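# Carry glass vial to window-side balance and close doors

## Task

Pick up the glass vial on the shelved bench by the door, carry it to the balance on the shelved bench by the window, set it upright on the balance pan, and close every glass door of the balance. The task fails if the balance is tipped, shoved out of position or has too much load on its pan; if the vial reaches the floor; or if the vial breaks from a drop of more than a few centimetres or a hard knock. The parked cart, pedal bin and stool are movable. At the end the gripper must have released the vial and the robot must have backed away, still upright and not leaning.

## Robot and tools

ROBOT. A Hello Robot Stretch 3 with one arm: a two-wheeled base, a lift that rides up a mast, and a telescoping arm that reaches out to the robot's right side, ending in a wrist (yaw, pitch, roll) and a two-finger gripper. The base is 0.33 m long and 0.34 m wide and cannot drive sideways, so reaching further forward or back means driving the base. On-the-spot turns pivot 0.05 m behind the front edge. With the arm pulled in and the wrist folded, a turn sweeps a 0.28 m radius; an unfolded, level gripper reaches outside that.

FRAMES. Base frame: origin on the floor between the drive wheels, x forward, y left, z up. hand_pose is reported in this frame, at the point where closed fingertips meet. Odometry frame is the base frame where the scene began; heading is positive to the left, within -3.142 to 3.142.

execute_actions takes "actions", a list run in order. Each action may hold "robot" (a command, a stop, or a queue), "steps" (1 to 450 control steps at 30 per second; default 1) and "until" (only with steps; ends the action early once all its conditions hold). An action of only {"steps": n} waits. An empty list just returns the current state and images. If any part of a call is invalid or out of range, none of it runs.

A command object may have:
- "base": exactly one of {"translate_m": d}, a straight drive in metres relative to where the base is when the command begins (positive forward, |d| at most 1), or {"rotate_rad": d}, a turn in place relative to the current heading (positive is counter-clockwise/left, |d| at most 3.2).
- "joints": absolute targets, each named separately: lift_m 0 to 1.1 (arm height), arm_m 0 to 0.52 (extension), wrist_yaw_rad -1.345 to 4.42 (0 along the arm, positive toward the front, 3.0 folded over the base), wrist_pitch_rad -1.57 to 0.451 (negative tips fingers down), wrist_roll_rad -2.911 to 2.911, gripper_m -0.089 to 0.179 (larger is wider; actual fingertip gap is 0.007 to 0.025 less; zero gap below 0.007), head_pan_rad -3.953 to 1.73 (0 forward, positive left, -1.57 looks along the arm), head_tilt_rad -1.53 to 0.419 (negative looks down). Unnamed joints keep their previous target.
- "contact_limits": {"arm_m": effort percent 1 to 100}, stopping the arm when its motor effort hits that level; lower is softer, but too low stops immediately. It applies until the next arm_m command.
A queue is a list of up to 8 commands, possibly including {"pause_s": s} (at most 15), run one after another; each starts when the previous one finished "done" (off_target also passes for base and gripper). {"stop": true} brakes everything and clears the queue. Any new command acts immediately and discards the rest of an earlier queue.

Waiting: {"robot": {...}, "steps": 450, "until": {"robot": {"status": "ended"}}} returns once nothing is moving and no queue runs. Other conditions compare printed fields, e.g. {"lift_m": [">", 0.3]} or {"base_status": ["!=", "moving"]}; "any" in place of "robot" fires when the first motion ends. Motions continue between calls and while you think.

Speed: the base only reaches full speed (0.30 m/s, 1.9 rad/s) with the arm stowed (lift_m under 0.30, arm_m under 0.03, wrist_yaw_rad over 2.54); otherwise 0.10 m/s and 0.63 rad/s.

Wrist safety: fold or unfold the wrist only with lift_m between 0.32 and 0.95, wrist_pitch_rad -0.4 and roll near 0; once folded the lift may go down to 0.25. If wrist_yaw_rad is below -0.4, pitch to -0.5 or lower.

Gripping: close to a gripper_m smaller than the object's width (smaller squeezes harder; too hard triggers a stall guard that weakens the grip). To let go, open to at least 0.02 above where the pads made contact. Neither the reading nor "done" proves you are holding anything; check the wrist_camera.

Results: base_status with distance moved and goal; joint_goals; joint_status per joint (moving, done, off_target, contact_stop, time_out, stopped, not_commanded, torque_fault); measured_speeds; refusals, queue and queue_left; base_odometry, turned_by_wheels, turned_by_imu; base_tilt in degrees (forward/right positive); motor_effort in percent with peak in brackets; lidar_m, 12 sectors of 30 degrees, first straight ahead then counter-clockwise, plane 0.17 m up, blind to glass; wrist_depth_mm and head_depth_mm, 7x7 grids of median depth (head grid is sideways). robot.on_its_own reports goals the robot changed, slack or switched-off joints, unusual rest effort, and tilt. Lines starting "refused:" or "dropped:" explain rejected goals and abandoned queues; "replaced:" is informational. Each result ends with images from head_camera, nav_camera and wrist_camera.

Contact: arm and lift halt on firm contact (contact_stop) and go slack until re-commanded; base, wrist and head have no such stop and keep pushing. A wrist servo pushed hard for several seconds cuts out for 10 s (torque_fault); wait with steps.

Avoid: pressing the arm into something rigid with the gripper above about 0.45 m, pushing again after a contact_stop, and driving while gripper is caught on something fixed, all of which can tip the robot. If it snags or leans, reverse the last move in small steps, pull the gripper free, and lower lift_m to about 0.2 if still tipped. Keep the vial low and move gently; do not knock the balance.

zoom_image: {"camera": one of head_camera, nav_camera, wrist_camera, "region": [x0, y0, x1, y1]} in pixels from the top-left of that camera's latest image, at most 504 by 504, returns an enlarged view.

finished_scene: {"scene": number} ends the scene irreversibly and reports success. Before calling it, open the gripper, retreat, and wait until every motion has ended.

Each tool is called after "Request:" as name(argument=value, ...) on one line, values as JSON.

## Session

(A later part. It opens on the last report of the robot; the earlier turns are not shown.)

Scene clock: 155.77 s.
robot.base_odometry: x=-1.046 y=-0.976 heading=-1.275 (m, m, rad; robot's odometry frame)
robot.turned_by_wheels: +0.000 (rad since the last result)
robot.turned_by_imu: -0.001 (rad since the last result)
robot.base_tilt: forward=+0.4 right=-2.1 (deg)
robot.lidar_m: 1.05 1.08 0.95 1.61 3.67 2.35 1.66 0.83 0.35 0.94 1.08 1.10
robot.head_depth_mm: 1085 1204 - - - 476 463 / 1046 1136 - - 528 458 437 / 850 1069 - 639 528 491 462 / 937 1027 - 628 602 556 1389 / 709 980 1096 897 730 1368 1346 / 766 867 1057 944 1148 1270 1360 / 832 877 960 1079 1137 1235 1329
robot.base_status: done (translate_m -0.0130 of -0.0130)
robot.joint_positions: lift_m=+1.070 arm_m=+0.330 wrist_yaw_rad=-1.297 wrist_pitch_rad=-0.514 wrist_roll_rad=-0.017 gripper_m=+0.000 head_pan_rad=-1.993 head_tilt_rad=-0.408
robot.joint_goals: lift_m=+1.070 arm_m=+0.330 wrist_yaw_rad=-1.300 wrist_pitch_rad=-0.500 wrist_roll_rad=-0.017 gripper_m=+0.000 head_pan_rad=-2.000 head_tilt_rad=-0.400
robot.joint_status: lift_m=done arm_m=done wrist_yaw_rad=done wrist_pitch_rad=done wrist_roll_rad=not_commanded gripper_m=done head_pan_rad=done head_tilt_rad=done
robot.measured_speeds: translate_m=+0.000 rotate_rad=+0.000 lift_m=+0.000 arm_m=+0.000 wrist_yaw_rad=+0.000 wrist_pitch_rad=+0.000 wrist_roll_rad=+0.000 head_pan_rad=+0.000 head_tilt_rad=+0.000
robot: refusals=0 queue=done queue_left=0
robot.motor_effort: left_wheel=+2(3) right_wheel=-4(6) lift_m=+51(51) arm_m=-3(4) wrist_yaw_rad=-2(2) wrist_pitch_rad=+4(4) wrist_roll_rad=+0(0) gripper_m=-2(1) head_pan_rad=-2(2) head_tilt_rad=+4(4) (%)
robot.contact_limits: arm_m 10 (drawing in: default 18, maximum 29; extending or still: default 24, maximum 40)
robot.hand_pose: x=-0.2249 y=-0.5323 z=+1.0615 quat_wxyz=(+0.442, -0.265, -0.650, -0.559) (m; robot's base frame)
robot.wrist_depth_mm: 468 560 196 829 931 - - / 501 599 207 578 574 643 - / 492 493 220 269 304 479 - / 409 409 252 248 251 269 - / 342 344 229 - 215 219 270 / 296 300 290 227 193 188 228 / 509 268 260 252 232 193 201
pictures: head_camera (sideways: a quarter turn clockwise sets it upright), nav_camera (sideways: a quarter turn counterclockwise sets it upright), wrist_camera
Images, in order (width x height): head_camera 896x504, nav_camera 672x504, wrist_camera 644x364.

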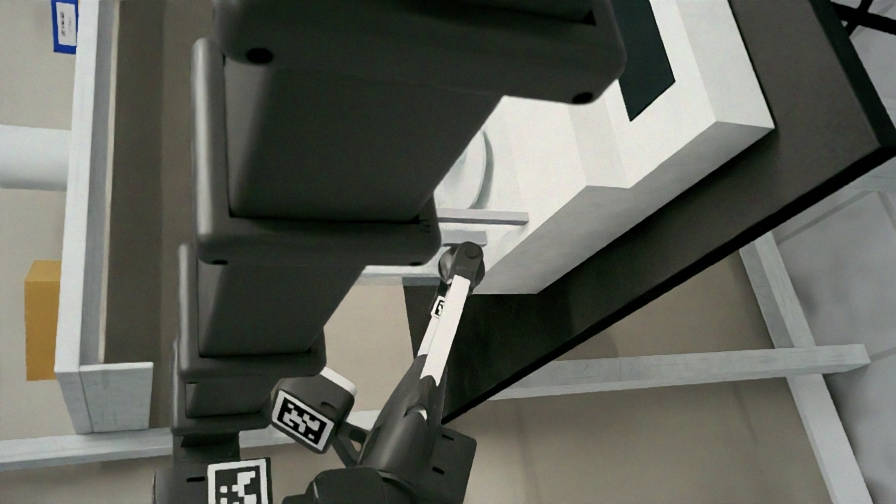

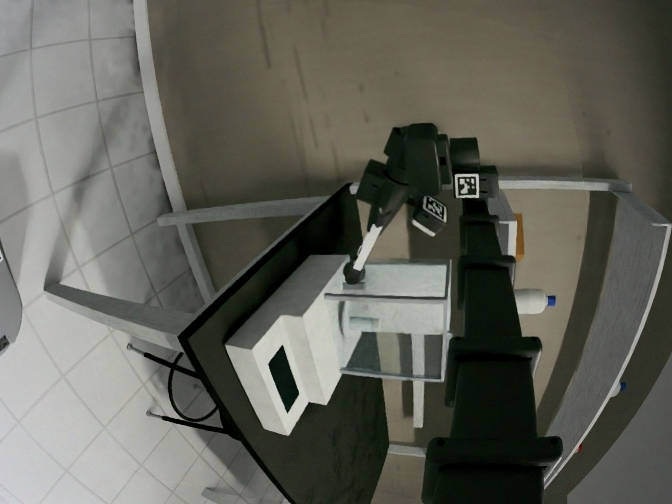

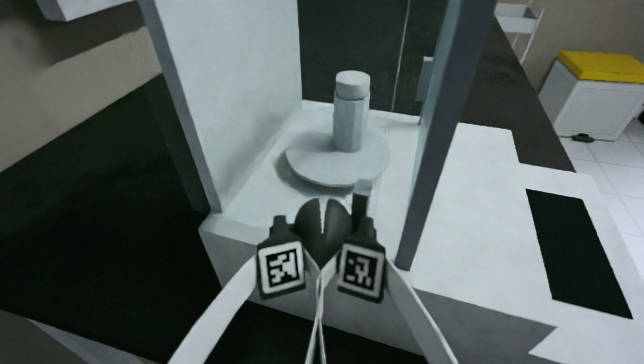

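Request:
execute_actions(actions=[{"robot":[{"joints":{"arm_m":0.305},"contact_limits":{"arm_m":8}},{"base":{"translate_m":0.1}},{"joints":{"arm_m":0.2,"lift_m":1.1,"head_tilt_rad":-0.1,"head_pan_rad":-2.25}}],"steps":450,"until":{"robot":{"status":"ended"}}}])

Scene clock: 162.53 s.
robot.base_odometry: x=-1.017 y=-1.072 heading=-1.275 (m, m, rad; robot's odometry frame)
robot.turned_by_wheels: +0.000 (rad since the last result)
robot.turned_by_imu: -0.002 (rad since the last result)
robot.base_tilt: forward=+0.3 right=-1.9 (deg)
robot.lidar_m: 0.95 0.98 0.91 1.25 3.67 2.46 1.76 0.42 0.44 1.04 1.07 0.99
robot.head_depth_mm: 1287 1693 1732 - - - 531 / 1127 1523 1577 - - - 506 / 1130 1395 1412 - - 561 508 / 1135 1278 1290 - - 560 523 / 1123 1158 988 - - 619 574 / 1052 1092 820 - - 857 642 / 990 1008 820 - 1073 907 1097
robot.base_status: done (translate_m +0.1000 of +0.1000)
robot.joint_positions: lift_m=+1.100 arm_m=+0.200 wrist_yaw_rad=-1.298 wrist_pitch_rad=-0.514 wrist_roll_rad=-0.017 gripper_m=+0.000 head_pan_rad=-2.243 head_tilt_rad=-0.112
robot.joint_goals: lift_m=+1.100 arm_m=+0.200 wrist_yaw_rad=-1.300 wrist_pitch_rad=-0.500 wrist_roll_rad=-0.017 gripper_m=+0.000 head_pan_rad=-2.250 head_tilt_rad=-0.100
robot.joint_status: lift_m=done arm_m=done wrist_yaw_rad=done wrist_pitch_rad=done wrist_roll_rad=not_commanded gripper_m=done head_pan_rad=done head_tilt_rad=done
robot.measured_speeds: translate_m=+0.000 rotate_rad=+0.000 lift_m=+0.000 arm_m=+0.000 wrist_yaw_rad=+0.000 wrist_pitch_rad=+0.000 wrist_roll_rad=+0.000 head_pan_rad=+0.000 head_tilt_rad=+0.000
robot: refusals=0 queue=done queue_left=0
robot.motor_effort: left_wheel=+0(5) right_wheel=-1(5) lift_m=+51(52) arm_m=-3(1) wrist_yaw_rad=-2(8) wrist_pitch_rad=+4(4) wrist_roll_rad=+0(0) gripper_m=-2(3) head_pan_rad=-3(21) head_tilt_rad=+6(30) (%)
robot.hand_pose: x=-0.2249 y=-0.4021 z=+1.0914 quat_wxyz=(+0.442, -0.265, -0.650, -0.559) (m; robot's base frame)
robot.wrist_depth_mm: 576 303 382 - - - - / 598 349 378 708 713 - - / 548 533 360 374 443 - - / 454 437 328 314 359 - - / 458 393 365 - 312 - - / 635 933 - 329 324 - - / 710 869 - - 406 - -
pictures: head_camera (sideways: a quarter turn clockwise sets it upright), nav_camera (sideways: a quarter turn counterclockwise sets it upright), wrist_camera
Images, in order (width x height): head_camera 896x504, nav_camera 672x504, wrist_camera 644x364.

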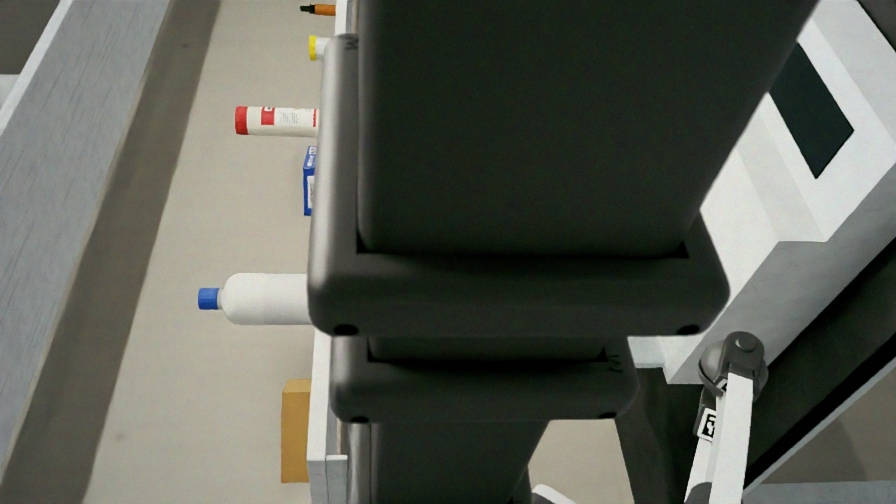

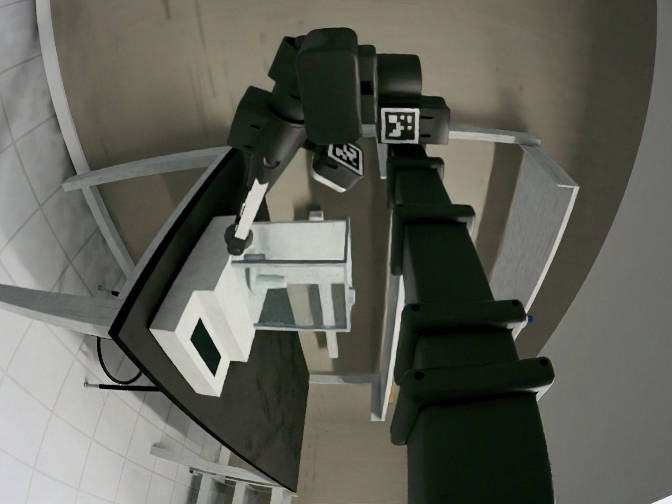

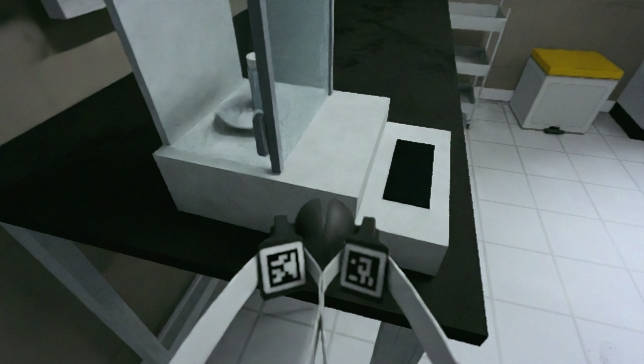

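Request:
execute_actions(actions=[{"robot":{"base":{"translate_m":0.2},"joints":{"arm_m":0.0,"wrist_yaw_rad":0,"lift_m":0.9,"head_pan_rad":-2.45,"head_tilt_rad":-0.2}},"steps":450,"until":{"robot":{"status":"ended"}}}])

Scene clock: 166.87 s.
robot.base_odometry: x=-0.959 y=-1.263 heading=-1.275 (m, m, rad; robot's odometry frame)
robot.turned_by_wheels: +0.000 (rad since the last result)
robot.turned_by_imu: -0.002 (rad since the last result)
robot.base_tilt: forward=+0.4 right=-1.9 (deg)
robot.lidar_m: 0.75 0.78 0.88 0.86 3.67 2.68 1.96 0.58 1.05 1.04 1.07 0.79
robot.head_depth_mm: 2155 2449 2552 1981 1033 775 1685 / 1572 2022 2092 1972 968 666 1270 / 1459 1768 1821 1754 777 652 648 / 1433 1521 1551 935 768 698 1619 / 1310 1374 1413 830 801 763 1569 / 1193 1214 1276 1311 1013 1363 1438 / 1093 1097 1133 1195 1009 1255 1310
robot.base_status: done (translate_m +0.2000 of +0.2000)
robot.joint_positions: lift_m=+0.900 arm_m=+0.003 wrist_yaw_rad=-0.002 wrist_pitch_rad=-0.514 wrist_roll_rad=-0.017 gripper_m=+0.000 head_pan_rad=-2.443 head_tilt_rad=-0.198
robot.joint_goals: lift_m=+0.900 arm_m=+0.000 wrist_yaw_rad=+0.000 wrist_pitch_rad=-0.500 wrist_roll_rad=-0.017 gripper_m=+0.000 head_pan_rad=-2.450 head_tilt_rad=-0.200
robot.joint_status: lift_m=done arm_m=done wrist_yaw_rad=done wrist_pitch_rad=done wrist_roll_rad=not_commanded gripper_m=done head_pan_rad=done head_tilt_rad=done
robot.measured_speeds: translate_m=+0.000 rotate_rad=+0.000 lift_m=+0.000 arm_m=+0.000 wrist_yaw_rad=+0.000 wrist_pitch_rad=+0.000 wrist_roll_rad=+0.000 head_pan_rad=+0.000 head_tilt_rad=+0.000
robot: refusals=0 queue=done queue_left=0
robot.motor_effort: left_wheel=+0(4) right_wheel=-1(6) lift_m=+28(49) arm_m=-3(4) wrist_yaw_rad=+2(3) wrist_pitch_rad=+4(4) wrist_roll_rad=+0(0) gripper_m=-2(2) head_pan_rad=-2(15) head_tilt_rad=-1(13) (%)
robot.hand_pose: x=-0.0220 y=-0.3590 z=+0.8921 quat_wxyz=(+0.690, +0.181, -0.678, -0.179) (m; robot's base frame)
robot.wrist_depth_mm: 721 728 728 724 706 721 533 / 816 794 808 796 814 789 805 / 867 906 907 915 896 877 928 / 868 - - - - - - / 865 - - - - - - / 904 - - - - - - / 875 931 - 937 969 951 950
pictures: head_camera (sideways: a quarter turn clockwise sets it upright), nav_camera (sideways: a quarter turn counterclockwise sets it upright), wrist_camera
Images, in order (width x height): head_camera 896x504, nav_camera 672x504, wrist_camera 644x364.

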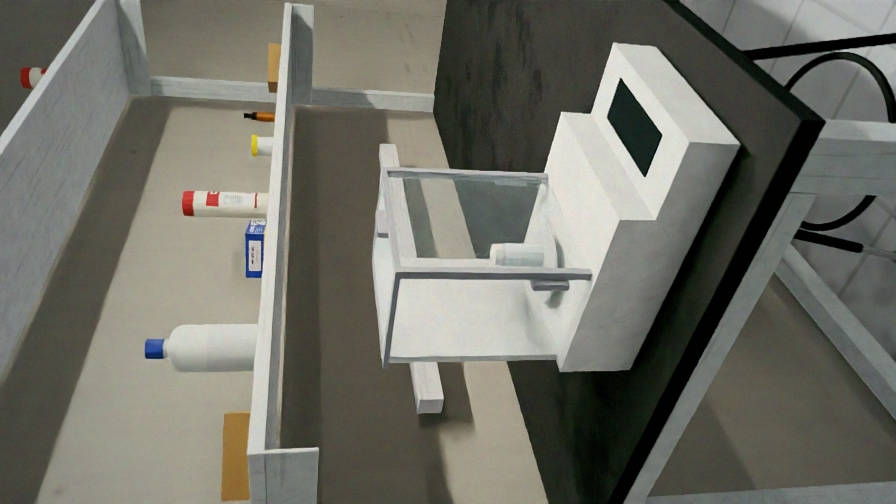

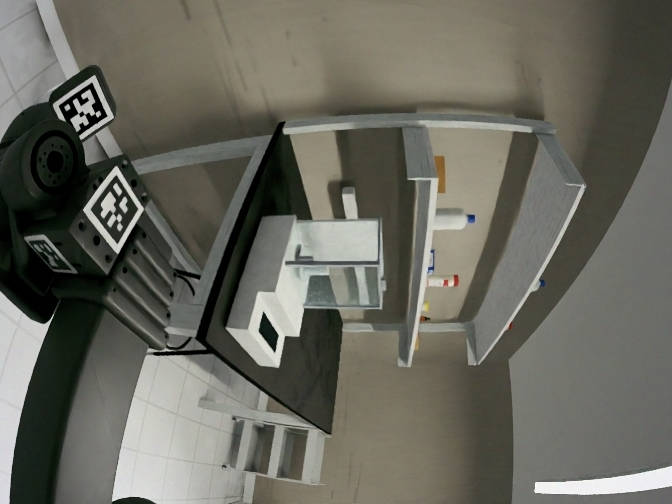

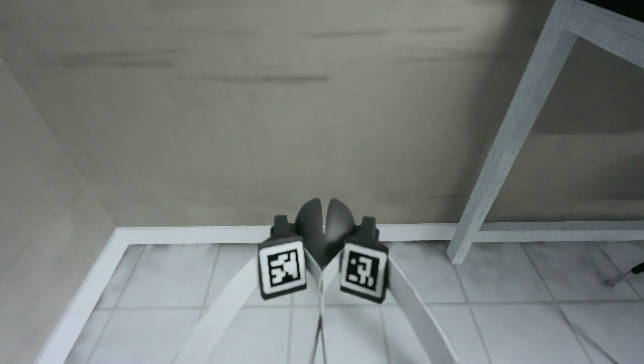

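Request:
finished_scene(scene=1)

The scene is finished: the task was done.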